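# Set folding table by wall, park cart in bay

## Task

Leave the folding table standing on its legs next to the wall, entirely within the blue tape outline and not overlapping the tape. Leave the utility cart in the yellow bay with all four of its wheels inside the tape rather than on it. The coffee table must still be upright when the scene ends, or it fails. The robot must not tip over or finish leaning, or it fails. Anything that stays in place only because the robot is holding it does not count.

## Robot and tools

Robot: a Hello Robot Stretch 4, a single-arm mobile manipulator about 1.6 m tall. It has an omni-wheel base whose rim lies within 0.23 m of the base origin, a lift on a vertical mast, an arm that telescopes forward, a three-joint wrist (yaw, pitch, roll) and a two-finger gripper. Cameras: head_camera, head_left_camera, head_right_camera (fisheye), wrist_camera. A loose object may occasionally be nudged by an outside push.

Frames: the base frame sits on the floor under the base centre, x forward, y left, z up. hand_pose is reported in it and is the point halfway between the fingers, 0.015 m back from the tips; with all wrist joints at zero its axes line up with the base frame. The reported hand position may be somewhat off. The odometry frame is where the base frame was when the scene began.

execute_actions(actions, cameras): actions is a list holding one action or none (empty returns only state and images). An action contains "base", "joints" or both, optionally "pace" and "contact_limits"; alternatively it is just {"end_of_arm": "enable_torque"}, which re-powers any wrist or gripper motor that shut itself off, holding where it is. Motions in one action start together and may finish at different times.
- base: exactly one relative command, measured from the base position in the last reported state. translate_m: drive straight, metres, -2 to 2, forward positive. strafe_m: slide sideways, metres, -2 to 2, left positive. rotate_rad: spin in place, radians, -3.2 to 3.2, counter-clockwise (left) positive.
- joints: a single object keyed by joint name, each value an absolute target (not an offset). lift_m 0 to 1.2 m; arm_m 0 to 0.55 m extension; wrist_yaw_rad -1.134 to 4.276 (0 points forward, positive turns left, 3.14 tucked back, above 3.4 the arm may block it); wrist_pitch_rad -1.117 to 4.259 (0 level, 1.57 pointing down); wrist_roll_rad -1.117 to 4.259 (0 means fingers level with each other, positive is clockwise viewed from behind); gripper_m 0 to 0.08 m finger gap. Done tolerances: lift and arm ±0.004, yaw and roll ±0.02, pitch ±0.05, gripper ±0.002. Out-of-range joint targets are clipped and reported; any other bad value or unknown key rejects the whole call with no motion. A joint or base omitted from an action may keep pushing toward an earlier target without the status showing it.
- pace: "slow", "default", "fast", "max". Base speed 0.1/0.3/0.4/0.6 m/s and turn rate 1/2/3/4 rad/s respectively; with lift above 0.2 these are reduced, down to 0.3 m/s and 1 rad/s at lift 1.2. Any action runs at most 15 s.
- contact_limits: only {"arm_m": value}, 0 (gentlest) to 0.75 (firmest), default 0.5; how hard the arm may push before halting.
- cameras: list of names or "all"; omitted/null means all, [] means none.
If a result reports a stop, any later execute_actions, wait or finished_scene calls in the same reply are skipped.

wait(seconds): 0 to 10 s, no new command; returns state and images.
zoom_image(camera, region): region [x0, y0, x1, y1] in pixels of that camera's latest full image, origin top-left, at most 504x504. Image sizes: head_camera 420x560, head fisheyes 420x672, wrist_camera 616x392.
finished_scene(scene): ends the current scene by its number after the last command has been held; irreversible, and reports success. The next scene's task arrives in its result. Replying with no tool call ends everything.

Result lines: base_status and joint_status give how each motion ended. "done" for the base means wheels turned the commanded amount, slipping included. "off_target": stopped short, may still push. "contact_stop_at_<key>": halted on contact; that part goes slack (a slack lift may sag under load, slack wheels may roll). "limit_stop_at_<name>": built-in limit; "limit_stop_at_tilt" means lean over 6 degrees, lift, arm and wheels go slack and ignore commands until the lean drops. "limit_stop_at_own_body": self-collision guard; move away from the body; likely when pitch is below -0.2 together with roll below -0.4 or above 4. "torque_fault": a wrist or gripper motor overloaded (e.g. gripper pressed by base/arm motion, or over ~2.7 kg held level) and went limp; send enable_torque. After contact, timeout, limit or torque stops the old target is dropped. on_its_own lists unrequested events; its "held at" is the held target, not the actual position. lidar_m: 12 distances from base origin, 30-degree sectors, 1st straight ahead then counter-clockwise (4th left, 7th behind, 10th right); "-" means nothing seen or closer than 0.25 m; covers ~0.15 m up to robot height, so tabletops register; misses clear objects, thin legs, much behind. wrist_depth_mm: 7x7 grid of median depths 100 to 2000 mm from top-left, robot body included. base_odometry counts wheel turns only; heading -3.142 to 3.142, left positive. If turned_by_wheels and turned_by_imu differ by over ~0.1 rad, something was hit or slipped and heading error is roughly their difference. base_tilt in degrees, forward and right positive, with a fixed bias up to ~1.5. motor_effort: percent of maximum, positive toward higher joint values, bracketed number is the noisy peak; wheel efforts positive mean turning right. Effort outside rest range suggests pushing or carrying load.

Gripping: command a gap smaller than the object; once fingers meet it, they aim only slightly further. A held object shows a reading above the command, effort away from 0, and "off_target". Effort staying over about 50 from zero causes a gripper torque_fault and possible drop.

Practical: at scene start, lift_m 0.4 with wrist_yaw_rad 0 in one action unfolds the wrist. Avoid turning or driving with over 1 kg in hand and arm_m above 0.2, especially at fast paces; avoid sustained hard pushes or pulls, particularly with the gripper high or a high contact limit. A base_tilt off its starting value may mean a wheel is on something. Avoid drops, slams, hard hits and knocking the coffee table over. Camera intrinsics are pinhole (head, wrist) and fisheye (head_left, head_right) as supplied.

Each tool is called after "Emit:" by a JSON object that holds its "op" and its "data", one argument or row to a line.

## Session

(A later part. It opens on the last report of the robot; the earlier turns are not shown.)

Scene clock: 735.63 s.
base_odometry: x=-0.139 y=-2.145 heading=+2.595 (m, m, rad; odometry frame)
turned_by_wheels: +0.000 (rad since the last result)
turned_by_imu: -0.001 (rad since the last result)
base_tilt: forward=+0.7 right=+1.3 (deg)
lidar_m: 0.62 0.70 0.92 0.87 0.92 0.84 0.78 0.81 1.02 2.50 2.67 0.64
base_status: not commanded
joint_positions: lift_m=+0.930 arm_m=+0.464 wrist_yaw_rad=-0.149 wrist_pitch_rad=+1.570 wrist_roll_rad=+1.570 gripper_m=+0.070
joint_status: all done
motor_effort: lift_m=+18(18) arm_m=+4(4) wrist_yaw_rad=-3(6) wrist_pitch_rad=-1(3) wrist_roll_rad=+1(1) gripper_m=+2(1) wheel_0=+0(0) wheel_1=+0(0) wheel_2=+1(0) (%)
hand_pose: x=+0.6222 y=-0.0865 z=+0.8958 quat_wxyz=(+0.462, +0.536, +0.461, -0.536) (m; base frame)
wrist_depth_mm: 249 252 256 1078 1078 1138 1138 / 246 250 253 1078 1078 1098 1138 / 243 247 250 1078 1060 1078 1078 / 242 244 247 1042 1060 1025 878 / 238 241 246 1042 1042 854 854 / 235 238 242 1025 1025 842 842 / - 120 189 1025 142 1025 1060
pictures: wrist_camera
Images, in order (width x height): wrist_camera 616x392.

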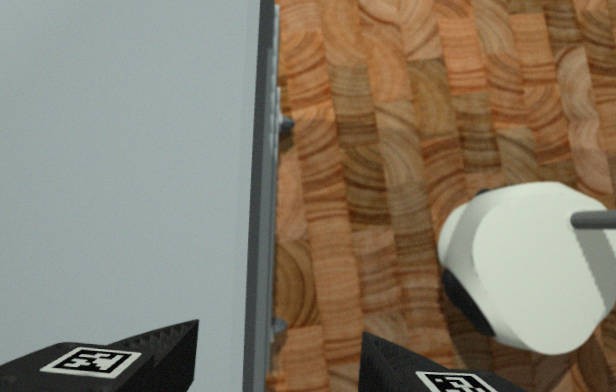

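Aligned. Gripping and rolling the cart to the right.

Emit:
{"op": "execute_actions", "data": {
  "actions": [
    {"joints":{"lift_m":0.865}}
  ],
  "cameras": []
}}

Emit:
{"op": "execute_actions", "data": {
  "actions": [
    {"joints":{"gripper_m":0.005}}
  ],
  "cameras": []
}}

Emit:
{"op": "execute_actions", "data": {
  "actions": [
    {"base":{"strafe_m":-0.25},"pace":"slow"}
  ],
  "cameras": ["wrist_camera","head_camera"]
}}

Scene clock: 740.83 s.
base_odometry: x=-0.139 y=-2.145 heading=+2.595 (m, m, rad; odometry frame)
turned_by_wheels: +0.000 (rad since the last result)
turned_by_imu: -0.001 (rad since the last result)
base_tilt: forward=+0.7 right=+1.3 (deg)
lidar_m: 0.64 0.68 0.93 0.86 0.90 0.84 0.78 0.81 1.03 2.49 2.65 0.63
base_status: not commanded
joint_positions: lift_m=+0.865 arm_m=+0.464 wrist_yaw_rad=-0.150 wrist_pitch_rad=+1.570 wrist_roll_rad=+1.570 gripper_m=+0.070
joint_status: all done
motor_effort: lift_m=+18(18) arm_m=+5(5) wrist_yaw_rad=-2(3) wrist_pitch_rad=+0(2) wrist_roll_rad=+0(0) gripper_m=+1(1) wheel_0=+0(0) wheel_1=+0(0) wheel_2=+1(0) (%)
hand_pose: x=+0.6222 y=-0.0865 z=+0.8308 quat_wxyz=(+0.462, +0.536, +0.461, -0.536) (m; base frame)
wrist_depth_mm: 185 187 189 1008 1042 1025 1042 / 182 186 186 1008 1008 1042 1042 / 180 183 185 991 991 1042 1025 / 178 182 182 991 991 1025 798 / 177 180 180 960 960 798 798 / 175 177 171 960 976 842 778 / - 120 136 931 143 960 788
pictures: none
No camera images: the call's "cameras" was empty. Leave "cameras" out to get every camera's image.

Scene clock: 742.20 s.
base_odometry: x=-0.139 y=-2.145 heading=+2.595 (m, m, rad; odometry frame)
turned_by_wheels: +0.000 (rad since the last result)
turned_by_imu: +0.000 (rad since the last result)
base_tilt: forward=+0.7 right=+1.3 (deg)
lidar_m: 0.59 0.67 0.94 0.88 0.90 0.84 0.79 0.82 1.03 2.52 2.67 0.64
base_status: not commanded
joint_positions: lift_m=+0.865 arm_m=+0.465 wrist_yaw_rad=-0.150 wrist_pitch_rad=+1.570 wrist_roll_rad=+1.569 gripper_m=+0.006
joint_status: all done
motor_effort: lift_m=+20(20) arm_m=+1(5) wrist_yaw_rad=-2(18) wrist_pitch_rad=-1(33) wrist_roll_rad=+4(5) gripper_m=-15(13) wheel_0=+0(3) wheel_1=+2(2) wheel_2=-1(3) (%)
hand_pose: x=+0.6229 y=-0.0865 z=+0.8307 quat_wxyz=(+0.462, +0.536, +0.461, -0.535) (m; base frame)
wrist_depth_mm: 184 187 190 1008 1025 1025 1078 / 182 185 188 1025 1042 1042 1060 / 180 183 186 976 1008 1025 1042 / 179 181 184 960 991 991 798 / 176 178 181 946 976 798 798 / 175 177 180 931 991 842 788 / 173 175 135 113 946 960 788
pictures: none
No camera images: the call's "cameras" was empty. Leave "cameras" out to get every camera's image.

Scene clock: 745.87 s.
base_odometry: x=-0.009 y=-1.932 heading=+2.596 (m, m, rad; odometry frame)
turned_by_wheels: +0.001 (rad since the last result)
turned_by_imu: +0.005 (rad since the last result)
base_tilt: forward=+0.7 right=+1.3 (deg)
lidar_m: 0.60 0.61 1.22 1.14 1.18 0.83 0.75 0.79 1.04 2.49 2.62 0.66
base_status: done
joint_positions: lift_m=+0.865 arm_m=+0.465 wrist_yaw_rad=-0.140 wrist_pitch_rad=+1.566 wrist_roll_rad=+1.560 gripper_m=+0.007
joint_status: not commanded
on_its_own: wrist_yaw_rad is at rest, and its effort (-30) is outside its rest range (-13 to +13); wrist_roll_rad is at rest, and its effort (+30) is outside its rest range (-13 to +13)
motor_effort: lift_m=+20(20) arm_m=+1(1) wrist_yaw_rad=-30(35) wrist_pitch_rad=+8(12) wrist_roll_rad=+30(30) gripper_m=-38(38) wheel_0=+8(14) wheel_1=+1(1) wheel_2=+6(6) (%)
hand_pose: x=+0.6245 y=-0.0867 z=+0.8307 quat_wxyz=(+0.468, +0.532, +0.466, -0.530) (m; base frame)
wrist_depth_mm: 184 186 189 1008 1025 1060 1060 / 183 185 187 1008 1008 1042 1025 / 180 183 185 991 991 1008 1025 / 179 181 183 991 991 1008 798 / 177 180 180 976 991 798 788 / 175 178 180 960 960 854 778 / 173 176 124 127 976 960 788
pictures: head_camera, wrist_camera
Images, in order (width x height): head_camera 420x560, wrist_camera 616x392.

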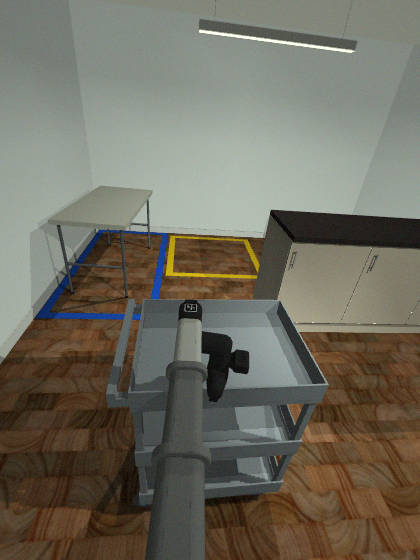

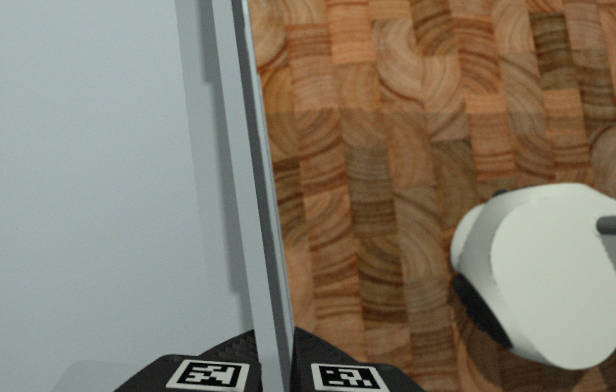

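Emit:
{"op": "execute_actions", "data": {
  "actions": [
    {"joints":{"gripper_m":0.07}}
  ],
  "cameras": []
}}

Emit:
{"op": "execute_actions", "data": {
  "actions": [
    {"base":{"strafe_m":-0.15},"joints":{"arm_m":0.445},"pace":"slow"}
  ],
  "cameras": ["wrist_camera"]
}}

Emit:
{"op": "execute_actions", "data": {
  "actions": [
    {"joints":{"gripper_m":0.005}}
  ],
  "cameras": []
}}

Emit:
{"op": "execute_actions", "data": {
  "actions": [
    {"base":{"translate_m":0.3},"pace":"slow"}
  ],
  "cameras": ["wrist_camera","head_camera"]
}}

Scene clock: 761.43 s.
base_odometry: x=-0.009 y=-1.932 heading=+2.596 (m, m, rad; odometry frame)
turned_by_wheels: -0.001 (rad since the last result)
turned_by_imu: -0.002 (rad since the last result)
base_tilt: forward=+0.7 right=+1.3 (deg)
lidar_m: 0.59 0.62 1.20 1.13 1.19 0.81 0.76 0.79 1.05 2.50 2.62 0.65
base_status: not commanded
joint_positions: lift_m=+0.865 arm_m=+0.465 wrist_yaw_rad=-0.149 wrist_pitch_rad=+1.569 wrist_roll_rad=+1.569 gripper_m=+0.070
joint_status: all done
motor_effort: lift_m=+20(20) arm_m=+1(1) wrist_yaw_rad=-2(31) wrist_pitch_rad=+2(8) wrist_roll_rad=+3(29) gripper_m=+2(38) wheel_0=+4(8) wheel_1=-1(1) wheel_2=+2(6) (%)
hand_pose: x=+0.6230 y=-0.0865 z=+0.8307 quat_wxyz=(+0.462, +0.536, +0.461, -0.535) (m; base frame)
wrist_depth_mm: 184 188 190 1008 1008 1060 1060 / 182 185 187 1008 1025 1025 1042 / 181 183 185 991 1008 1008 1042 / 179 181 183 991 991 976 809 / 177 180 181 960 976 798 788 / 175 177 179 946 976 866 778 / - 120 178 960 143 976 788
pictures: none
No camera images: the call's "cameras" was empty. Leave "cameras" out to get every camera's image.

Scene clock: 764.07 s.
base_odometry: x=+0.069 y=-1.803 heading=+2.596 (m, m, rad; odometry frame)
turned_by_wheels: +0.001 (rad since the last result)
turned_by_imu: +0.001 (rad since the last result)
base_tilt: forward=+0.7 right=+1.3 (deg)
lidar_m: 0.59 0.61 1.36 1.28 1.17 0.81 0.76 0.80 1.05 2.34 2.46 0.65
base_status: done
joint_positions: lift_m=+0.865 arm_m=+0.446 wrist_yaw_rad=-0.148 wrist_pitch_rad=+1.567 wrist_roll_rad=+1.569 gripper_m=+0.070
joint_status: all done
motor_effort: lift_m=+20(20) arm_m=-5(6) wrist_yaw_rad=-7(9) wrist_pitch_rad=+7(8) wrist_roll_rad=+3(3) gripper_m=+0(2) wheel_0=+5(6) wheel_1=-1(7) wheel_2=+5(7) (%)
hand_pose: x=+0.6047 y=-0.0866 z=+0.8307 quat_wxyz=(+0.463, +0.536, +0.461, -0.534) (m; base frame)
wrist_depth_mm: 185 156 991 1008 1025 1042 1042 / 183 143 488 991 1008 1042 1042 / 181 144 508 991 1008 991 1025 / 179 180 500 991 1008 991 809 / 177 179 439 976 976 788 798 / 175 178 180 960 960 820 778 / - 111 157 946 143 960 788
pictures: wrist_camera
Images, in order (width x height): wrist_camera 616x392.

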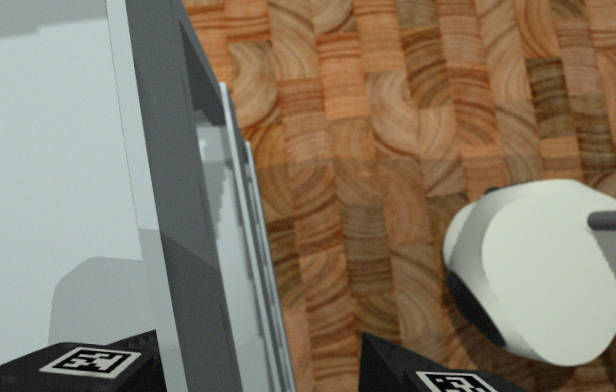

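Scene clock: 765.37 s.
base_odometry: x=+0.069 y=-1.803 heading=+2.596 (m, m, rad; odometry frame)
turned_by_wheels: -0.001 (rad since the last result)
turned_by_imu: -0.001 (rad since the last result)
base_tilt: forward=+0.7 right=+1.3 (deg)
lidar_m: 0.57 0.58 1.38 1.28 1.20 0.82 0.77 0.77 1.05 2.39 2.48 0.61
base_status: not commanded
joint_positions: lift_m=+0.865 arm_m=+0.446 wrist_yaw_rad=-0.147 wrist_pitch_rad=+1.568 wrist_roll_rad=+1.567 gripper_m=+0.009
joint_status: gripper_m off_target (ended at +0.009, target +0.005)
on_its_own: gripper_m is held at +0.007, not at your +0.005, by its contact guard: the fingers met something
motor_effort: lift_m=+20(20) arm_m=-4(5) wrist_yaw_rad=-9(13) wrist_pitch_rad=+5(23) wrist_roll_rad=+10(9) gripper_m=-30(30) wheel_0=+2(5) wheel_1=-2(2) wheel_2=+0(5) (%)
hand_pose: x=+0.6045 y=-0.0866 z=+0.8307 quat_wxyz=(+0.464, +0.535, +0.462, -0.534) (m; base frame)
wrist_depth_mm: 185 188 190 1025 1025 1025 1060 / 183 186 189 1008 1042 1042 1060 / 181 183 185 1008 1025 1025 1025 / 178 181 184 976 991 1008 809 / 177 180 181 960 960 788 788 / 175 178 179 946 960 788 778 / 173 175 127 129 976 976 778
pictures: none
No camera images: the call's "cameras" was empty. Leave "cameras" out to get every camera's image.

Scene clock: 769.67 s.
base_odometry: x=-0.188 y=-1.648 heading=+2.596 (m, m, rad; odometry frame)
turned_by_wheels: +0.000 (rad since the last result)
turned_by_imu: -0.002 (rad since the last result)
base_tilt: forward=+0.7 right=+1.3 (deg)
lidar_m: 0.59 0.69 1.43 1.30 1.35 1.15 1.06 1.08 1.44 2.35 2.22 0.57
base_status: done
joint_positions: lift_m=+0.865 arm_m=+0.445 wrist_yaw_rad=-0.152 wrist_pitch_rad=+1.572 wrist_roll_rad=+1.571 gripper_m=+0.007
joint_status: not commanded
on_its_own: gripper_m is held at +0.007, not at your +0.005, by its contact guard: the fingers met something
motor_effort: lift_m=+20(20) arm_m=-2(4) wrist_yaw_rad=+6(9) wrist_pitch_rad=-6(17) wrist_roll_rad=-3(10) gripper_m=-6(30) wheel_0=+1(5) wheel_1=+2(6) wheel_2=-2(5) (%)
hand_pose: x=+0.6027 y=-0.0864 z=+0.8307 quat_wxyz=(+0.460, +0.536, +0.461, -0.537) (m; base frame)
wrist_depth_mm: 184 187 190 193 1025 1060 1078 / 183 185 188 191 1025 1025 1042 / 180 183 186 188 1025 1025 1042 / 178 181 185 187 976 991 820 / 177 179 182 185 976 788 788 / 174 177 180 960 960 788 788 / 173 175 125 116 976 976 788
pictures: head_camera, wrist_camera
Images, in order (width x height): head_camera 420x560, wrist_camera 616x392.

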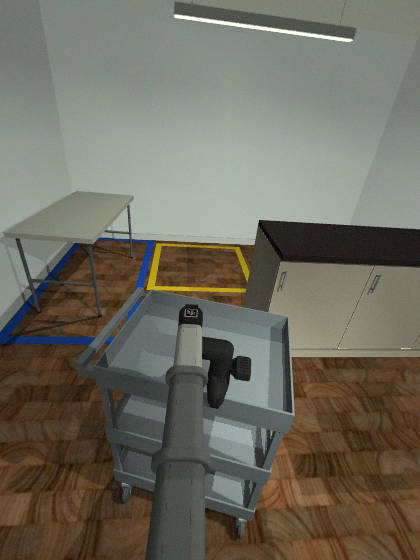

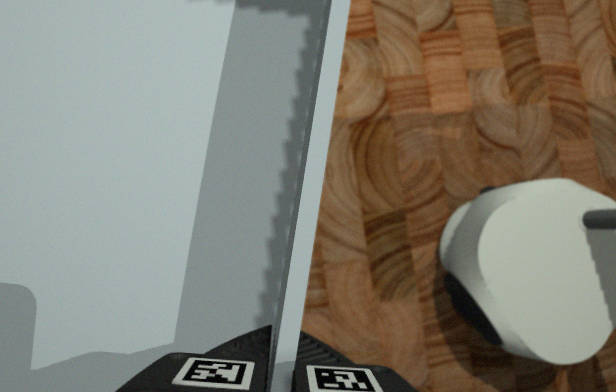

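Emit:
{"op": "execute_actions", "data": {
  "actions": [
    {"joints":{"gripper_m":0.07}}
  ],
  "cameras": []
}}

Emit:
{"op": "execute_actions", "data": {
  "actions": [
    {"joints":{"lift_m":0.95}}
  ],
  "cameras": []
}}

Emit:
{"op": "execute_actions", "data": {
  "actions": [
    {"joints":{"arm_m":0.3,"gripper_m":0.0,"wrist_yaw_rad":0},"base":{"strafe_m":0.33}}
  ],
  "cameras": []
}}

Emit:
{"op": "execute_actions", "data": {
  "actions": [
    {"joints":{"lift_m":0.84}}
  ],
  "cameras": ["wrist_camera","head_camera"]
}}

Scene clock: 787.27 s.
base_odometry: x=-0.188 y=-1.648 heading=+2.596 (m, m, rad; odometry frame)
turned_by_wheels: +0.000 (rad since the last result)
turned_by_imu: -0.001 (rad since the last result)
base_tilt: forward=+0.7 right=+1.4 (deg)
lidar_m: 0.59 0.68 1.42 1.31 1.35 1.14 1.06 1.10 1.44 2.35 2.20 0.58
base_status: not commanded
joint_positions: lift_m=+0.865 arm_m=+0.445 wrist_yaw_rad=-0.151 wrist_pitch_rad=+1.571 wrist_roll_rad=+1.571 gripper_m=+0.070
joint_status: all done
motor_effort: lift_m=+20(20) arm_m=-2(2) wrist_yaw_rad=+0(6) wrist_pitch_rad=-1(6) wrist_roll_rad=-1(2) gripper_m=+2(4) wheel_0=+1(1) wheel_1=+2(2) wheel_2=-1(2) (%)
hand_pose: x=+0.6032 y=-0.0864 z=+0.8307 quat_wxyz=(+0.461, +0.536, +0.461, -0.536) (m; base frame)
wrist_depth_mm: 184 187 190 193 1042 1078 1078 / 182 185 188 190 1008 1042 1060 / 180 183 186 188 1008 1008 1060 / 178 181 185 186 991 991 798 / 176 179 182 184 976 798 788 / 175 177 181 946 976 778 798 / - 120 178 946 143 991 778
pictures: none
No camera images: the call's "cameras" was empty. Leave "cameras" out to get every camera's image.

Scene clock: 788.60 s.
base_odometry: x=-0.188 y=-1.648 heading=+2.596 (m, m, rad; odometry frame)
turned_by_wheels: +0.000 (rad since the last result)
turned_by_imu: +0.000 (rad since the last result)
base_tilt: forward=+0.7 right=+1.3 (deg)
lidar_m: 0.60 0.69 1.41 1.30 1.34 1.14 1.07 1.09 1.41 2.36 2.23 0.60
base_status: not commanded
joint_positions: lift_m=+0.950 arm_m=+0.445 wrist_yaw_rad=-0.150 wrist_pitch_rad=+1.570 wrist_roll_rad=+1.571 gripper_m=+0.070
joint_status: all done
motor_effort: lift_m=+25(28) arm_m=-2(2) wrist_yaw_rad=+0(0) wrist_pitch_rad=-3(3) wrist_roll_rad=-1(1) gripper_m=+1(2) wheel_0=+1(1) wheel_1=+2(2) wheel_2=-1(1) (%)
hand_pose: x=+0.6032 y=-0.0864 z=+0.9153 quat_wxyz=(+0.461, +0.536, +0.461, -0.536) (m; base frame)
wrist_depth_mm: 267 272 277 283 1078 1138 1182 / 265 270 273 277 1098 1118 1160 / 262 266 271 274 1078 1118 1118 / 259 263 267 272 1078 976 891 / 255 259 264 1060 1042 854 878 / 253 257 263 1060 1042 878 878 / - 120 260 1025 142 1060 1098
pictures: none
No camera images: the call's "cameras" was empty. Leave "cameras" out to get every camera's image.

Scene clock: 791.03 s.
base_odometry: x=-0.359 y=-1.930 heading=+2.596 (m, m, rad; odometry frame)
turned_by_wheels: +0.000 (rad since the last result)
turned_by_imu: -0.001 (rad since the last result)
base_tilt: forward=+0.7 right=+1.3 (deg)
lidar_m: 0.67 1.56 1.07 0.95 0.99 1.17 1.08 1.12 1.45 2.70 0.80 0.66
base_status: done
joint_positions: lift_m=+0.950 arm_m=+0.301 wrist_yaw_rad=+0.000 wrist_pitch_rad=+1.570 wrist_roll_rad=+1.570 gripper_m=+0.000
joint_status: all done
motor_effort: lift_m=+25(25) arm_m=-5(6) wrist_yaw_rad=-1(4) wrist_pitch_rad=+1(2) wrist_roll_rad=+0(1) gripper_m=-1(1) wheel_0=+0(9) wheel_1=+0(11) wheel_2=+1(1) (%)
hand_pose: x=+0.4719 y=-0.0874 z=+0.9153 quat_wxyz=(+0.500, +0.500, +0.500, -0.500) (m; base frame)
wrist_depth_mm: 242 591 603 1098 1138 1138 1160 / 259 591 931 1078 1060 1118 1160 / 279 574 931 1078 1098 1098 1138 / 569 574 1025 1060 1078 1098 1118 / 549 569 1008 1042 976 854 1078 / 976 991 1008 1042 866 854 1098 / 991 991 136 130 1042 842 1060
pictures: none
No camera images: the call's "cameras" was empty. Leave "cameras" out to get every camera's image.

Scene clock: 792.53 s.
base_odometry: x=-0.359 y=-1.930 heading=+2.596 (m, m, rad; odometry frame)
turned_by_wheels: +0.000 (rad since the last result)
turned_by_imu: +0.000 (rad since the last result)
base_tilt: forward=+0.7 right=+1.3 (deg)
lidar_m: 0.65 1.52 1.07 0.97 1.00 1.17 1.05 1.11 1.47 2.68 0.81 0.66
base_status: not commanded
joint_positions: lift_m=+0.840 arm_m=+0.301 wrist_yaw_rad=+0.000 wrist_pitch_rad=+1.570 wrist_roll_rad=+1.570 gripper_m=+0.000
joint_status: all done
motor_effort: lift_m=+18(23) arm_m=-5(5) wrist_yaw_rad=-1(1) wrist_pitch_rad=-1(2) wrist_roll_rad=+0(1) gripper_m=-2(1) wheel_0=+0(0) wheel_1=+0(0) wheel_2=+1(1) (%)
hand_pose: x=+0.4719 y=-0.0874 z=+0.8058 quat_wxyz=(+0.500, +0.500, +0.500, -0.500) (m; base frame)
wrist_depth_mm: 477 484 831 991 1008 1008 1042 / 469 480 809 976 976 1008 1025 / 462 469 946 946 946 991 1008 / 466 469 946 931 960 991 1008 / 459 603 917 946 931 759 768 / 878 917 917 946 842 750 759 / 891 904 136 130 931 741 759
pictures: head_camera, wrist_camera
Images, in order (width x height): head_camera 420x560, wrist_camera 616x392.

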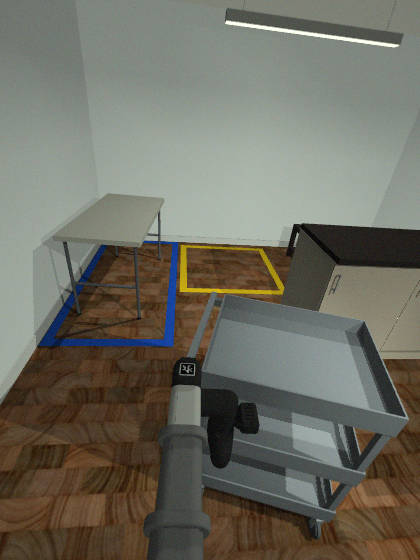

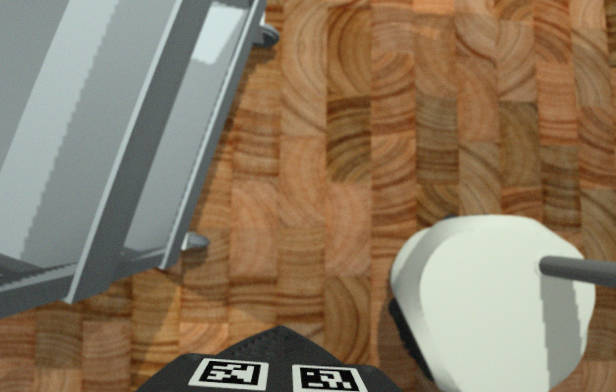

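Emit:
{"op": "execute_actions", "data": {
  "actions": [
    {"base":{"strafe_m":-0.06},"pace":"slow"}
  ],
  "cameras": []
}}

Emit:
{"op": "execute_actions", "data": {
  "actions": [
    {"base":{"translate_m":0.35},"pace":"slow"}
  ],
  "cameras": ["wrist_camera","head_camera"]
}}

Scene clock: 799.07 s.
base_odometry: x=-0.328 y=-1.878 heading=+2.596 (m, m, rad; odometry frame)
turned_by_wheels: +0.000 (rad since the last result)
turned_by_imu: -0.001 (rad since the last result)
base_tilt: forward=+0.7 right=+1.3 (deg)
lidar_m: 0.63 1.64 1.14 1.02 1.06 1.18 1.09 1.11 1.46 2.66 0.77 0.66
base_status: done
joint_positions: lift_m=+0.840 arm_m=+0.301 wrist_yaw_rad=+0.000 wrist_pitch_rad=+1.570 wrist_roll_rad=+1.570 gripper_m=+0.000
joint_status: not commanded
motor_effort: lift_m=+18(18) arm_m=-5(5) wrist_yaw_rad=-1(1) wrist_pitch_rad=-1(0) wrist_roll_rad=+0(0) gripper_m=-1(2) wheel_0=+1(8) wheel_1=+0(7) wheel_2=+1(1) (%)
hand_pose: x=+0.4719 y=-0.0874 z=+0.8058 quat_wxyz=(+0.500, +0.500, +0.500, -0.500) (m; base frame)
wrist_depth_mm: 477 488 750 991 1008 1008 1025 / 477 477 809 976 991 991 1025 / 466 473 809 960 991 991 991 / 462 466 946 960 976 991 976 / 455 480 931 946 960 759 768 / 449 699 917 931 842 750 759 / 377 904 136 131 931 732 759
pictures: none
No camera images: the call's "cameras" was empty. Leave "cameras" out to get every camera's image.

Scene clock: 803.87 s.
base_odometry: x=-0.627 y=-1.697 heading=+2.596 (m, m, rad; odometry frame)
turned_by_wheels: +0.000 (rad since the last result)
turned_by_imu: -0.002 (rad since the last result)
base_tilt: forward=+0.7 right=+1.3 (deg)
lidar_m: 0.49 1.63 1.16 1.08 1.07 1.42 1.44 1.46 1.95 2.61 0.52 0.46
base_status: done
joint_positions: lift_m=+0.840 arm_m=+0.300 wrist_yaw_rad=-0.001 wrist_pitch_rad=+1.572 wrist_roll_rad=+1.570 gripper_m=+0.000
joint_status: not commanded
motor_effort: lift_m=+18(18) arm_m=-1(5) wrist_yaw_rad=+3(16) wrist_pitch_rad=-3(25) wrist_roll_rad=-1(1) gripper_m=+0(2) wheel_0=+3(7) wheel_1=+1(5) wheel_2=-2(11) (%)
hand_pose: x=+0.4708 y=-0.0874 z=+0.8058 quat_wxyz=(+0.500, +0.500, +0.500, -0.500) (m; base frame)
wrist_depth_mm: 160 162 165 168 1008 1008 1060 / 158 161 163 165 1025 1025 1042 / 156 159 161 484 960 1008 991 / 154 158 160 960 976 976 1008 / 153 156 158 960 931 768 768 / 151 153 917 931 820 741 759 / 150 152 126 130 931 741 759
pictures: head_camera, wrist_camera
Images, in order (width x height): head_camera 420x560, wrist_camera 616x392.

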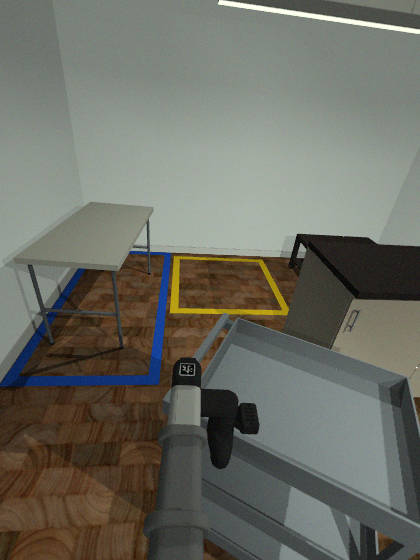

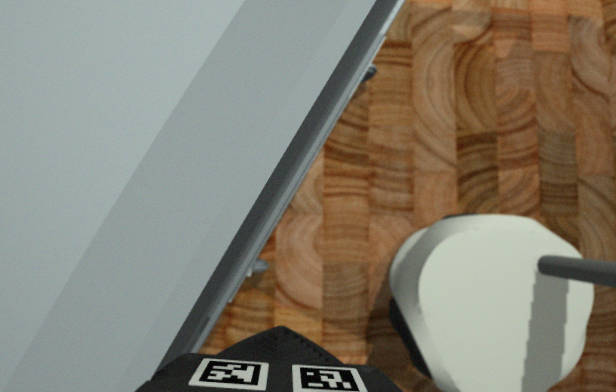

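Emit:
{"op": "execute_actions", "data": {
  "actions": [
    {"joints":{"arm_m":0.54},"pace":"slow"}
  ],
  "cameras": ["head_camera","head_right_camera"]
}}

Scene clock: 817.43 s.
base_odometry: x=-0.627 y=-1.697 heading=+2.596 (m, m, rad; odometry frame)
turned_by_wheels: +0.000 (rad since the last result)
turned_by_imu: -0.001 (rad since the last result)
base_tilt: forward=+0.7 right=+1.3 (deg)
lidar_m: 0.68 1.63 1.16 1.08 1.10 1.43 1.43 1.47 1.94 2.62 0.59 0.59
base_status: not commanded
joint_positions: lift_m=+0.840 arm_m=+0.539 wrist_yaw_rad=-0.001 wrist_pitch_rad=+1.572 wrist_roll_rad=+1.570 gripper_m=+0.000
joint_status: all done
motor_effort: lift_m=+18(18) arm_m=+5(6) wrist_yaw_rad=+2(5) wrist_pitch_rad=-5(11) wrist_roll_rad=-1(0) gripper_m=+0(1) wheel_0=+3(4) wheel_1=+1(1) wheel_2=-2(1) (%)
hand_pose: x=+0.7096 y=-0.0874 z=+0.8058 quat_wxyz=(+0.500, +0.500, +0.500, -0.500) (m; base frame)
wrist_depth_mm: 159 162 165 167 170 173 1042 / 158 160 163 165 169 991 1025 / 156 159 161 163 574 1008 1025 / 154 157 159 162 960 991 1008 / 153 155 157 960 976 976 778 / 151 153 931 917 946 946 768 / 149 151 131 130 931 960 759
pictures: head_camera, head_right_camera
Images, in order (width x height): head_camera 420x560, head_right_camera 420x672.

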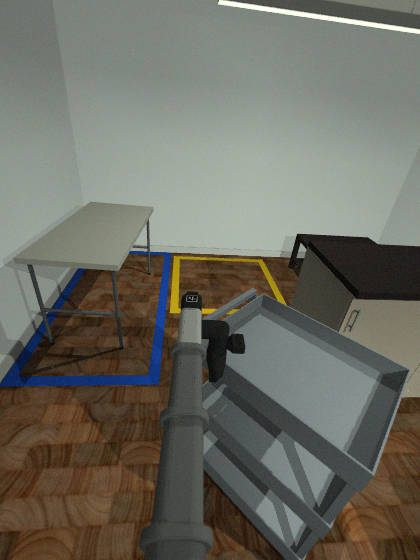

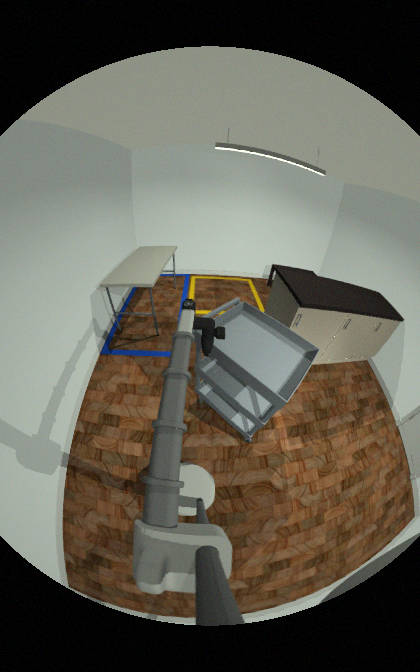

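Emit:
{"op": "execute_actions", "data": {
  "actions": [
    {"joints":{"lift_m":0.95,"arm_m":0.52}}
  ],
  "cameras": []
}}

Emit:
{"op": "execute_actions", "data": {
  "actions": [
    {"joints":{"arm_m":0.4},"base":{"strafe_m":-0.27}}
  ],
  "cameras": ["head_camera","wrist_camera"]
}}

Scene clock: 830.57 s.
base_odometry: x=-0.627 y=-1.697 heading=+2.596 (m, m, rad; odometry frame)
turned_by_wheels: +0.000 (rad since the last result)
turned_by_imu: -0.001 (rad since the last result)
base_tilt: forward=+0.7 right=+1.4 (deg)
lidar_m: 0.69 1.64 1.16 1.07 1.08 1.43 1.44 1.47 1.94 2.62 0.59 0.59
base_status: not commanded
joint_positions: lift_m=+0.950 arm_m=+0.521 wrist_yaw_rad=+0.000 wrist_pitch_rad=+1.570 wrist_roll_rad=+1.570 gripper_m=+0.000
joint_status: all done
motor_effort: lift_m=+25(27) arm_m=-5(5) wrist_yaw_rad=-1(4) wrist_pitch_rad=-2(8) wrist_roll_rad=-1(0) gripper_m=+0(0) wheel_0=+3(4) wheel_1=+1(1) wheel_2=-1(2) (%)
hand_pose: x=+0.6918 y=-0.0874 z=+0.9152 quat_wxyz=(+0.500, +0.500, +0.500, -0.500) (m; base frame)
wrist_depth_mm: 267 271 276 282 285 291 1138 / 265 270 272 278 281 1118 1138 / 264 265 270 273 1078 1138 1118 / 259 264 266 569 1060 1078 1118 / 256 260 265 1078 1060 960 891 / 252 257 1042 1042 1060 878 866 / 249 976 136 130 1042 1060 854
pictures: none
No camera images: the call's "cameras" was empty. Leave "cameras" out to get every camera's image.

Scene clock: 832.80 s.
base_odometry: x=-0.487 y=-1.466 heading=+2.597 (m, m, rad; odometry frame)
turned_by_wheels: +0.000 (rad since the last result)
turned_by_imu: +0.001 (rad since the last result)
base_tilt: forward=+0.7 right=+1.4 (deg)
lidar_m: 0.47 0.79 1.45 1.34 1.37 1.52 1.42 1.46 1.92 2.36 1.71 0.42
base_status: done
joint_positions: lift_m=+0.950 arm_m=+0.401 wrist_yaw_rad=+0.000 wrist_pitch_rad=+1.570 wrist_roll_rad=+1.570 gripper_m=+0.000
joint_status: all done
motor_effort: lift_m=+25(25) arm_m=-4(5) wrist_yaw_rad=-1(0) wrist_pitch_rad=-2(3) wrist_roll_rad=+0(0) gripper_m=-1(0) wheel_0=+1(9) wheel_1=+1(6) wheel_2=+1(0) (%)
hand_pose: x=+0.5718 y=-0.0874 z=+0.9153 quat_wxyz=(+0.500, +0.500, +0.500, -0.500) (m; base frame)
wrist_depth_mm: 267 272 276 281 249 1160 1118 / 266 268 273 277 281 237 1138 / 263 267 270 273 279 257 1118 / 259 263 267 271 277 279 683 / 257 260 266 268 271 236 878 / 254 257 260 266 249 854 878 / 250 255 137 130 234 854 866
pictures: head_camera, wrist_camera
Images, in order (width x height): head_camera 420x560, wrist_camera 616x392.

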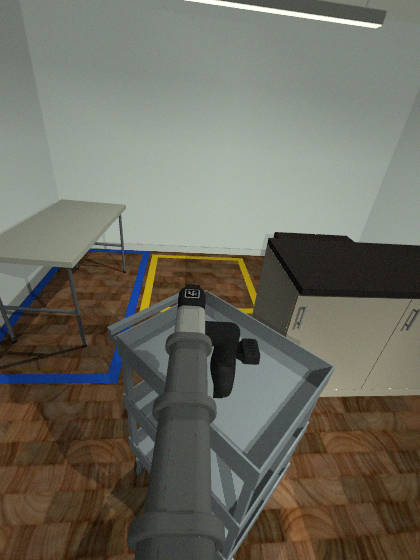

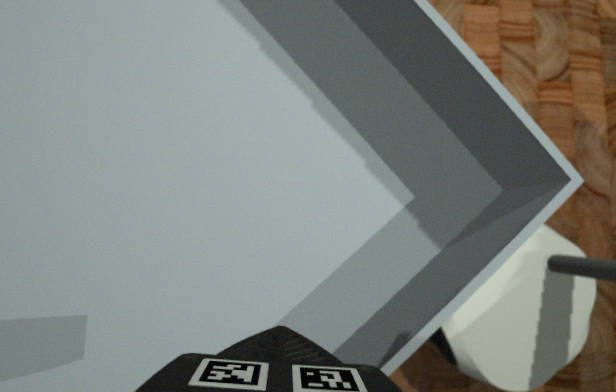

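Emit:
{"op": "execute_actions", "data": {
  "actions": [
    {"joints":{"arm_m":0.32},"base":{"strafe_m":-0.03},"pace":"slow"}
  ],
  "cameras": []
}}

Emit:
{"op": "execute_actions", "data": {
  "actions": [
    {"joints":{"lift_m":0.865}}
  ],
  "cameras": []
}}

Emit:
{"op": "execute_actions", "data": {
  "actions": [
    {"base":{"strafe_m":0.25},"joints":{"arm_m":0.2},"pace":"slow"}
  ],
  "cameras": ["head_camera","wrist_camera"]
}}

Scene clock: 844.30 s.
base_odometry: x=-0.472 y=-1.441 heading=+2.597 (m, m, rad; odometry frame)
turned_by_wheels: +0.000 (rad since the last result)
turned_by_imu: -0.001 (rad since the last result)
base_tilt: forward=+0.7 right=+1.3 (deg)
lidar_m: 0.45 0.78 1.47 1.37 1.40 1.52 1.42 1.46 1.90 2.32 1.69 0.43
base_status: done
joint_positions: lift_m=+0.950 arm_m=+0.321 wrist_yaw_rad=+0.000 wrist_pitch_rad=+1.570 wrist_roll_rad=+1.570 gripper_m=+0.000
joint_status: all done
motor_effort: lift_m=+25(25) arm_m=-5(5) wrist_yaw_rad=+0(1) wrist_pitch_rad=-2(1) wrist_roll_rad=+0(1) gripper_m=-1(0) wheel_0=+3(4) wheel_1=-2(7) wheel_2=+2(0) (%)
hand_pose: x=+0.4919 y=-0.0874 z=+0.9153 quat_wxyz=(+0.500, +0.500, +0.500, -0.500) (m; base frame)
wrist_depth_mm: 268 272 274 1098 1118 1138 1160 / 265 271 274 257 1098 1118 1118 / 263 266 270 273 1098 1098 1138 / 259 264 267 272 260 1078 1118 / 255 260 267 270 262 854 1098 / 253 257 262 258 854 866 866 / 252 255 136 130 1042 842 1078
pictures: none
No camera images: the call's "cameras" was empty. Leave "cameras" out to get every camera's image.

Scene clock: 845.63 s.
base_odometry: x=-0.472 y=-1.440 heading=+2.597 (m, m, rad; odometry frame)
turned_by_wheels: +0.000 (rad since the last result)
turned_by_imu: +0.000 (rad since the last result)
base_tilt: forward=+0.7 right=+1.4 (deg)
lidar_m: 0.43 0.78 1.49 1.38 1.42 1.50 1.42 1.46 1.89 2.32 1.72 0.43
base_status: not commanded
joint_positions: lift_m=+0.865 arm_m=+0.321 wrist_yaw_rad=+0.001 wrist_pitch_rad=+1.568 wrist_roll_rad=+1.570 gripper_m=+0.000
joint_status: all done
motor_effort: lift_m=+17(25) arm_m=-5(5) wrist_yaw_rad=-5(6) wrist_pitch_rad=+2(11) wrist_roll_rad=+0(0) gripper_m=+0(0) wheel_0=+0(3) wheel_1=-2(2) wheel_2=+2(1) (%)
hand_pose: x=+0.4923 y=-0.0874 z=+0.8310 quat_wxyz=(+0.501, +0.500, +0.500, -0.499) (m; base frame)
wrist_depth_mm: 186 189 193 161 1025 1042 1060 / 184 187 190 192 138 1042 1060 / 182 185 187 190 168 144 1025 / 181 183 185 189 191 140 1042 / 178 181 183 186 190 155 133 / 177 179 182 185 182 133 788 / 175 177 137 130 132 759 778
pictures: none
No camera images: the call's "cameras" was empty. Leave "cameras" out to get every camera's image.

Scene clock: 849.27 s.
base_odometry: x=-0.601 y=-1.654 heading=+2.596 (m, m, rad; odometry frame)
turned_by_wheels: +0.000 (rad since the last result)
turned_by_imu: -0.002 (rad since the last result)
base_tilt: forward=+0.7 right=+1.3 (deg)
lidar_m: 0.33 1.63 1.24 1.12 1.14 1.51 1.44 1.49 1.95 2.59 0.41 0.25
base_status: done
joint_positions: lift_m=+0.865 arm_m=+0.201 wrist_yaw_rad=+0.000 wrist_pitch_rad=+1.571 wrist_roll_rad=+1.570 gripper_m=+0.000
joint_status: all done
motor_effort: lift_m=+18(18) arm_m=-4(8) wrist_yaw_rad=-2(10) wrist_pitch_rad=-5(19) wrist_roll_rad=+1(1) gripper_m=+0(0) wheel_0=-4(10) wheel_1=+2(0) wheel_2=+0(2) (%)
hand_pose: x=+0.3716 y=-0.0874 z=+0.8309 quat_wxyz=(+0.500, +0.500, +0.500, -0.500) (m; base frame)
wrist_depth_mm: 185 189 191 195 198 168 603 / 183 186 190 191 196 174 141 / 182 184 187 190 193 182 144 / 179 182 186 189 191 193 150 / 178 180 183 186 189 192 156 / 176 179 181 183 187 189 162 / 174 176 136 130 176 158 -
pictures: head_camera, wrist_camera
Images, in order (width x height): head_camera 420x560, wrist_camera 616x392.

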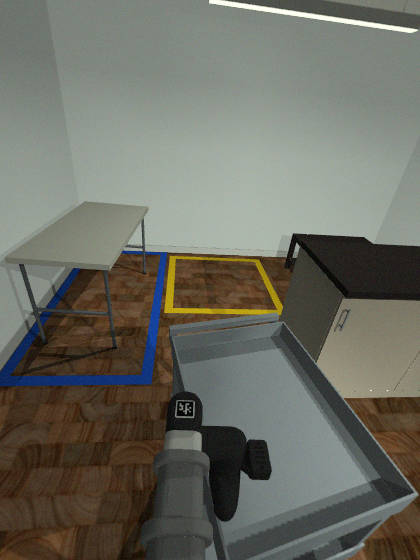

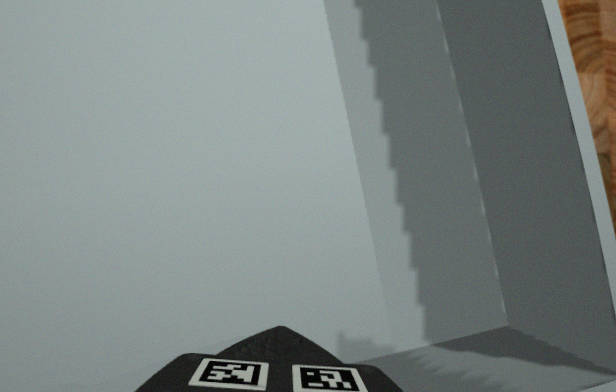

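Emit:
{"op": "execute_actions", "data": {
  "actions": [
    {"base":{"translate_m":-0.2},"joints":{"arm_m":0.4},"pace":"slow"}
  ],
  "cameras": []
}}

Emit:
{"op": "execute_actions", "data": {
  "actions": [
    {"base":{"strafe_m":0.13},"pace":"slow"}
  ],
  "cameras": ["head_camera","wrist_camera"]
}}

Scene clock: 856.50 s.
base_odometry: x=-0.430 y=-1.758 heading=+2.596 (m, m, rad; odometry frame)
turned_by_wheels: -0.001 (rad since the last result)
turned_by_imu: -0.001 (rad since the last result)
base_tilt: forward=+0.7 right=+1.3 (deg)
lidar_m: 0.45 1.75 1.21 1.10 1.14 1.30 1.22 1.27 1.68 2.59 1.94 0.47
base_status: done
joint_positions: lift_m=+0.865 arm_m=+0.399 wrist_yaw_rad=+0.001 wrist_pitch_rad=+1.568 wrist_roll_rad=+1.570 gripper_m=+0.000
joint_status: all done
motor_effort: lift_m=+18(18) arm_m=+4(6) wrist_yaw_rad=-4(4) wrist_pitch_rad=+4(3) wrist_roll_rad=+1(1) gripper_m=+0(1) wheel_0=-5(6) wheel_1=-3(5) wheel_2=+0(5) (%)
hand_pose: x=+0.5708 y=-0.0874 z=+0.8309 quat_wxyz=(+0.501, +0.500, +0.500, -0.499) (m; base frame)
wrist_depth_mm: 185 188 191 194 198 167 603 / 183 186 189 192 195 174 140 / 182 184 187 190 192 183 143 / 180 182 186 188 190 192 149 / 177 181 183 186 189 191 156 / 176 178 181 184 186 189 161 / 174 177 136 130 177 158 -
pictures: none
No camera images: the call's "cameras" was empty. Leave "cameras" out to get every camera's image.

Scene clock: 858.93 s.
base_odometry: x=-0.498 y=-1.869 heading=+2.596 (m, m, rad; odometry frame)
turned_by_wheels: +0.000 (rad since the last result)
turned_by_imu: -0.002 (rad since the last result)
base_tilt: forward=+0.7 right=+1.3 (deg)
lidar_m: 0.44 1.53 1.06 0.97 1.00 1.33 1.23 1.29 1.64 2.71 0.64 0.45
base_status: done
joint_positions: lift_m=+0.865 arm_m=+0.399 wrist_yaw_rad=+0.000 wrist_pitch_rad=+1.569 wrist_roll_rad=+1.570 gripper_m=+0.000
joint_status: not commanded
motor_effort: lift_m=+18(18) arm_m=+4(4) wrist_yaw_rad=-2(4) wrist_pitch_rad=+1(4) wrist_roll_rad=+1(2) gripper_m=-1(1) wheel_0=-4(11) wheel_1=+1(2) wheel_2=-2(5) (%)
hand_pose: x=+0.5705 y=-0.0874 z=+0.8309 quat_wxyz=(+0.501, +0.500, +0.500, -0.499) (m; base frame)
wrist_depth_mm: 185 188 190 195 197 200 182 / 183 186 189 191 195 198 179 / 181 183 186 189 192 196 178 / 179 181 184 187 190 193 175 / 177 179 182 186 188 190 172 / 175 178 180 183 186 189 169 / 167 175 136 130 184 186 -
pictures: head_camera, wrist_camera
Images, in order (width x height): head_camera 420x560, wrist_camera 616x392.

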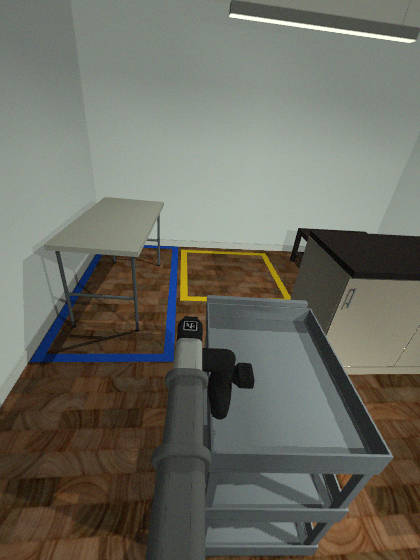

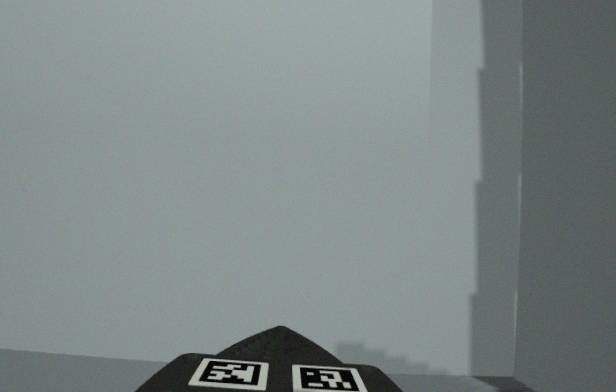

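Emit:
{"op": "execute_actions", "data": {
  "actions": [
    {"joints":{"lift_m":0.95}}
  ],
  "cameras": []
}}

Emit:
{"op": "execute_actions", "data": {
  "actions": [
    {"base":{"translate_m":-0.2},"joints":{"gripper_m":0.07,"arm_m":0.44}}
  ],
  "cameras": []
}}

Emit:
{"op": "execute_actions", "data": {
  "actions": [
    {"base":{"strafe_m":-0.24}}
  ],
  "cameras": ["head_camera","wrist_camera"]
}}

Scene clock: 870.03 s.
base_odometry: x=-0.498 y=-1.869 heading=+2.596 (m, m, rad; odometry frame)
turned_by_wheels: +0.000 (rad since the last result)
turned_by_imu: +0.000 (rad since the last result)
base_tilt: forward=+0.7 right=+1.3 (deg)
lidar_m: 0.42 1.53 1.07 0.97 1.01 1.32 1.23 1.27 1.68 2.71 0.62 0.46
base_status: not commanded
joint_positions: lift_m=+0.950 arm_m=+0.399 wrist_yaw_rad=+0.000 wrist_pitch_rad=+1.569 wrist_roll_rad=+1.570 gripper_m=+0.000
joint_status: all done
motor_effort: lift_m=+25(30) arm_m=+4(4) wrist_yaw_rad=-2(2) wrist_pitch_rad=+3(0) wrist_roll_rad=+1(1) gripper_m=-1(0) wheel_0=-2(4) wheel_1=+2(2) wheel_2=-2(2) (%)
hand_pose: x=+0.5705 y=-0.0874 z=+0.9153 quat_wxyz=(+0.501, +0.500, +0.500, -0.499) (m; base frame)
wrist_depth_mm: 270 272 276 281 286 263 1138 / 266 268 274 277 282 259 1160 / 262 265 271 274 279 254 1098 / 259 263 266 271 277 248 1118 / 256 259 265 267 271 242 866 / 246 258 262 265 271 236 878 / 976 201 136 130 216 221 866
pictures: none
No camera images: the call's "cameras" was empty. Leave "cameras" out to get every camera's image.

Scene clock: 872.10 s.
base_odometry: x=-0.327 y=-1.973 heading=+2.596 (m, m, rad; odometry frame)
turned_by_wheels: +0.000 (rad since the last result)
turned_by_imu: +0.000 (rad since the last result)
base_tilt: forward=+0.7 right=+1.3 (deg)
lidar_m: 0.64 1.51 1.04 0.93 0.98 1.11 1.03 1.07 1.39 2.73 2.28 0.65
base_status: done
joint_positions: lift_m=+0.950 arm_m=+0.439 wrist_yaw_rad=+0.000 wrist_pitch_rad=+1.570 wrist_roll_rad=+1.570 gripper_m=+0.070
joint_status: all done
motor_effort: lift_m=+25(25) arm_m=+4(4) wrist_yaw_rad=-2(1) wrist_pitch_rad=-2(0) wrist_roll_rad=+0(0) gripper_m=+1(0) wheel_0=-1(7) wheel_1=-1(9) wheel_2=+0(5) (%)
hand_pose: x=+0.6104 y=-0.0874 z=+0.9153 quat_wxyz=(+0.501, +0.500, +0.500, -0.499) (m; base frame)
wrist_depth_mm: 266 273 277 1098 1118 1138 1160 / 264 267 271 1118 1060 1118 1138 / 263 266 268 1060 1078 1118 1118 / 259 263 266 1078 1078 1078 1138 / 256 259 263 1060 1042 878 878 / 243 257 260 1025 1042 854 854 / - 119 1008 1025 143 866 866
pictures: none
No camera images: the call's "cameras" was empty. Leave "cameras" out to get every camera's image.

Scene clock: 874.20 s.
base_odometry: x=-0.202 y=-1.767 heading=+2.596 (m, m, rad; odometry frame)
turned_by_wheels: +0.000 (rad since the last result)
turned_by_imu: +0.000 (rad since the last result)
base_tilt: forward=+0.7 right=+1.4 (deg)
lidar_m: 0.62 1.88 1.30 1.19 1.23 1.09 1.02 1.05 1.40 2.48 2.29 0.68
base_status: done
joint_positions: lift_m=+0.950 arm_m=+0.439 wrist_yaw_rad=+0.000 wrist_pitch_rad=+1.570 wrist_roll_rad=+1.570 gripper_m=+0.070
joint_status: not commanded
motor_effort: lift_m=+25(25) arm_m=+4(4) wrist_yaw_rad=-2(1) wrist_pitch_rad=+1(0) wrist_roll_rad=+1(1) gripper_m=+2(2) wheel_0=+0(8) wheel_1=+1(7) wheel_2=+0(0) (%)
hand_pose: x=+0.6104 y=-0.0874 z=+0.9153 quat_wxyz=(+0.501, +0.500, +0.500, -0.499) (m; base frame)
wrist_depth_mm: 267 271 259 1118 1118 1138 1160 / 265 270 272 1098 1118 1118 1160 / 260 266 270 1078 1098 1098 1138 / 260 264 265 1042 1078 1098 1098 / 255 262 265 1060 1078 866 878 / 254 256 259 1042 1042 866 878 / - 120 250 1042 143 842 866
pictures: head_camera, wrist_camera
Images, in order (width x height): head_camera 420x560, wrist_camera 616x392.

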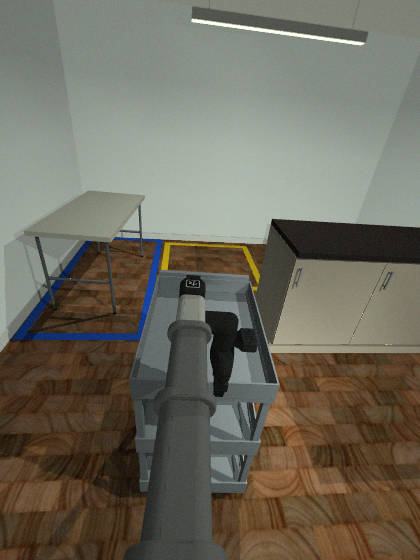

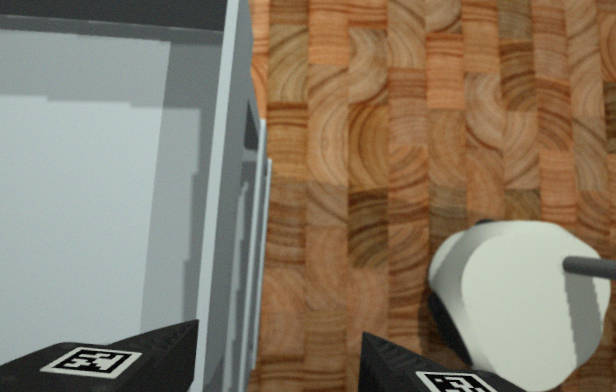

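Emit:
{"op": "execute_actions", "data": {
  "actions": [
    {"joints":{"arm_m":0.49}}
  ],
  "cameras": []
}}

Emit:
{"op": "execute_actions", "data": {
  "actions": [
    {"joints":{"lift_m":0.865}}
  ],
  "cameras": []
}}

Emit:
{"op": "execute_actions", "data": {
  "actions": [
    {"joints":{"gripper_m":0.005}}
  ],
  "cameras": ["wrist_camera"]
}}

Emit:
{"op": "execute_actions", "data": {
  "actions": [
    {"base":{"translate_m":0.3},"pace":"slow"}
  ],
  "cameras": ["head_camera","wrist_camera"]
}}

Scene clock: 880.67 s.
base_odometry: x=-0.202 y=-1.767 heading=+2.596 (m, m, rad; odometry frame)
turned_by_wheels: +0.000 (rad since the last result)
turned_by_imu: -0.001 (rad since the last result)
base_tilt: forward=+0.7 right=+1.3 (deg)
lidar_m: 0.63 1.88 1.30 1.19 1.22 1.09 1.00 1.05 1.37 2.50 2.30 0.68
base_status: not commanded
joint_positions: lift_m=+0.950 arm_m=+0.489 wrist_yaw_rad=+0.000 wrist_pitch_rad=+1.570 wrist_roll_rad=+1.570 gripper_m=+0.070
joint_status: all done
motor_effort: lift_m=+24(25) arm_m=+5(7) wrist_yaw_rad=-1(1) wrist_pitch_rad=-1(5) wrist_roll_rad=+1(1) gripper_m=+2(1) wheel_0=+0(0) wheel_1=+1(1) wheel_2=+1(0) (%)
hand_pose: x=+0.6603 y=-0.0874 z=+0.9153 quat_wxyz=(+0.500, +0.500, +0.500, -0.500) (m; base frame)
wrist_depth_mm: 267 270 272 277 1118 1138 1160 / 263 268 273 277 1098 1138 1138 / 263 265 271 274 1098 1098 1160 / 259 263 266 272 1098 1098 1098 / 255 262 264 267 1060 904 891 / 252 258 262 1042 1060 866 866 / - 119 258 1025 143 842 854
pictures: none
No camera images: the call's "cameras" was empty. Leave "cameras" out to get every camera's image.

Scene clock: 882.00 s.
base_odometry: x=-0.202 y=-1.767 heading=+2.596 (m, m, rad; odometry frame)
turned_by_wheels: +0.000 (rad since the last result)
turned_by_imu: +0.000 (rad since the last result)
base_tilt: forward=+0.7 right=+1.3 (deg)
lidar_m: 0.62 1.86 1.29 1.18 1.24 1.08 1.02 1.05 1.36 2.48 2.31 0.66
base_status: not commanded
joint_positions: lift_m=+0.865 arm_m=+0.489 wrist_yaw_rad=+0.000 wrist_pitch_rad=+1.570 wrist_roll_rad=+1.570 gripper_m=+0.070
joint_status: all done
motor_effort: lift_m=+18(29) arm_m=+5(5) wrist_yaw_rad=-1(1) wrist_pitch_rad=+1(1) wrist_roll_rad=+1(2) gripper_m=+2(2) wheel_0=+0(0) wheel_1=+1(1) wheel_2=+0(0) (%)
hand_pose: x=+0.6603 y=-0.0874 z=+0.8308 quat_wxyz=(+0.500, +0.500, +0.500, -0.500) (m; base frame)
wrist_depth_mm: 185 187 190 191 1025 1025 1060 / 182 185 187 189 1008 1025 1078 / 180 183 186 188 1008 1025 1025 / 179 181 184 186 1008 1008 991 / 177 179 182 184 976 931 798 / 175 177 180 182 991 842 788 / - 119 178 179 142 831 778
pictures: none
No camera images: the call's "cameras" was empty. Leave "cameras" out to get every camera's image.

Scene clock: 883.40 s.
base_odometry: x=-0.202 y=-1.768 heading=+2.596 (m, m, rad; odometry frame)
turned_by_wheels: +0.000 (rad since the last result)
turned_by_imu: +0.000 (rad since the last result)
base_tilt: forward=+0.7 right=+1.3 (deg)
lidar_m: 0.62 1.88 1.33 1.17 1.24 1.08 1.02 1.05 1.37 2.47 2.31 0.68
base_status: not commanded
joint_positions: lift_m=+0.865 arm_m=+0.489 wrist_yaw_rad=-0.001 wrist_pitch_rad=+1.571 wrist_roll_rad=+1.569 gripper_m=+0.006
joint_status: all done
motor_effort: lift_m=+18(18) arm_m=+5(5) wrist_yaw_rad=+2(9) wrist_pitch_rad=-5(24) wrist_roll_rad=+2(2) gripper_m=-11(10) wheel_0=+1(1) wheel_1=+1(1) wheel_2=-3(3) (%)
hand_pose: x=+0.6599 y=-0.0874 z=+0.8308 quat_wxyz=(+0.500, +0.500, +0.500, -0.500) (m; base frame)
wrist_depth_mm: 185 187 190 194 1060 1078 1078 / 182 185 188 191 1008 1042 1060 / 179 182 186 976 1008 1042 1042 / 179 181 184 991 991 1025 1008 / 177 178 182 976 976 946 788 / 175 177 180 960 976 809 778 / 172 175 128 120 946 976 768
pictures: wrist_camera
Images, in order (width x height): wrist_camera 616x392.

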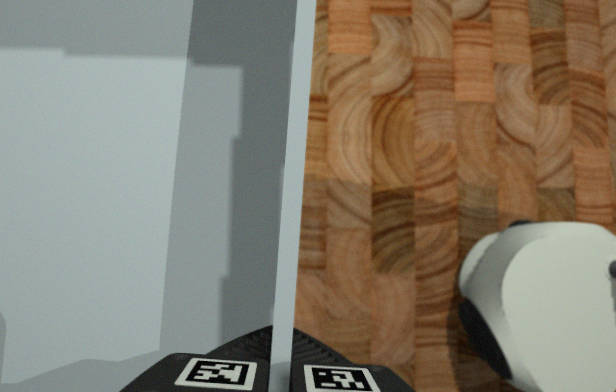

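Scene clock: 887.67 s.
base_odometry: x=-0.458 y=-1.612 heading=+2.596 (m, m, rad; odometry frame)
turned_by_wheels: +0.000 (rad since the last result)
turned_by_imu: -0.001 (rad since the last result)
base_tilt: forward=+0.7 right=+1.3 (deg)
lidar_m: 0.64 1.79 1.33 1.22 1.24 1.42 1.31 1.36 1.81 2.48 1.85 0.67
base_status: done
joint_positions: lift_m=+0.865 arm_m=+0.489 wrist_yaw_rad=+0.000 wrist_pitch_rad=+1.570 wrist_roll_rad=+1.569 gripper_m=+0.006
joint_status: not commanded
motor_effort: lift_m=+18(18) arm_m=+5(5) wrist_yaw_rad=-1(4) wrist_pitch_rad=-1(12) wrist_roll_rad=+3(3) gripper_m=-12(12) wheel_0=+4(6) wheel_1=+3(1) wheel_2=-1(13) (%)
hand_pose: x=+0.6603 y=-0.0874 z=+0.8308 quat_wxyz=(+0.501, +0.500, +0.500, -0.499) (m; base frame)
wrist_depth_mm: 183 187 190 193 1025 1025 1042 / 182 185 187 191 1025 1025 1060 / 180 182 186 976 1008 1042 1060 / 178 181 184 991 1025 1008 1025 / 176 179 181 960 991 917 798 / 175 178 180 960 976 820 778 / 173 176 135 113 946 976 768
pictures: head_camera, wrist_camera
Images, in order (width x height): head_camera 420x560, wrist_camera 616x392.

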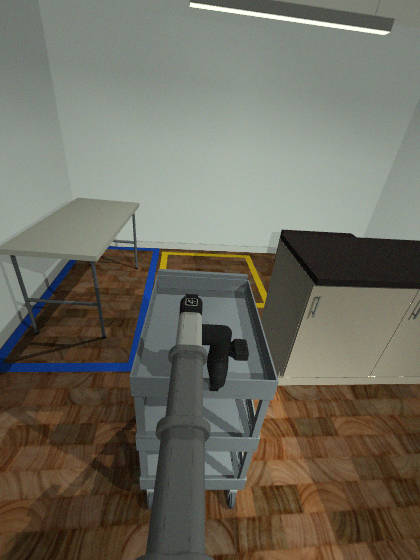

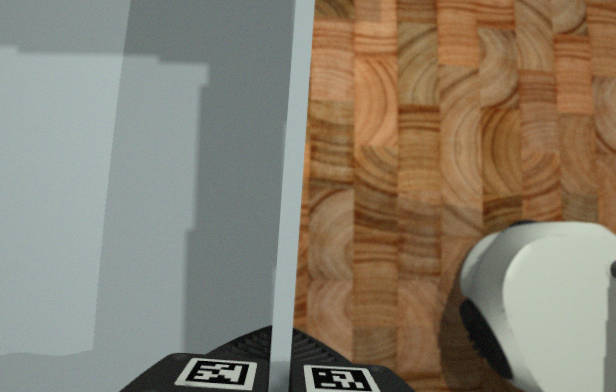

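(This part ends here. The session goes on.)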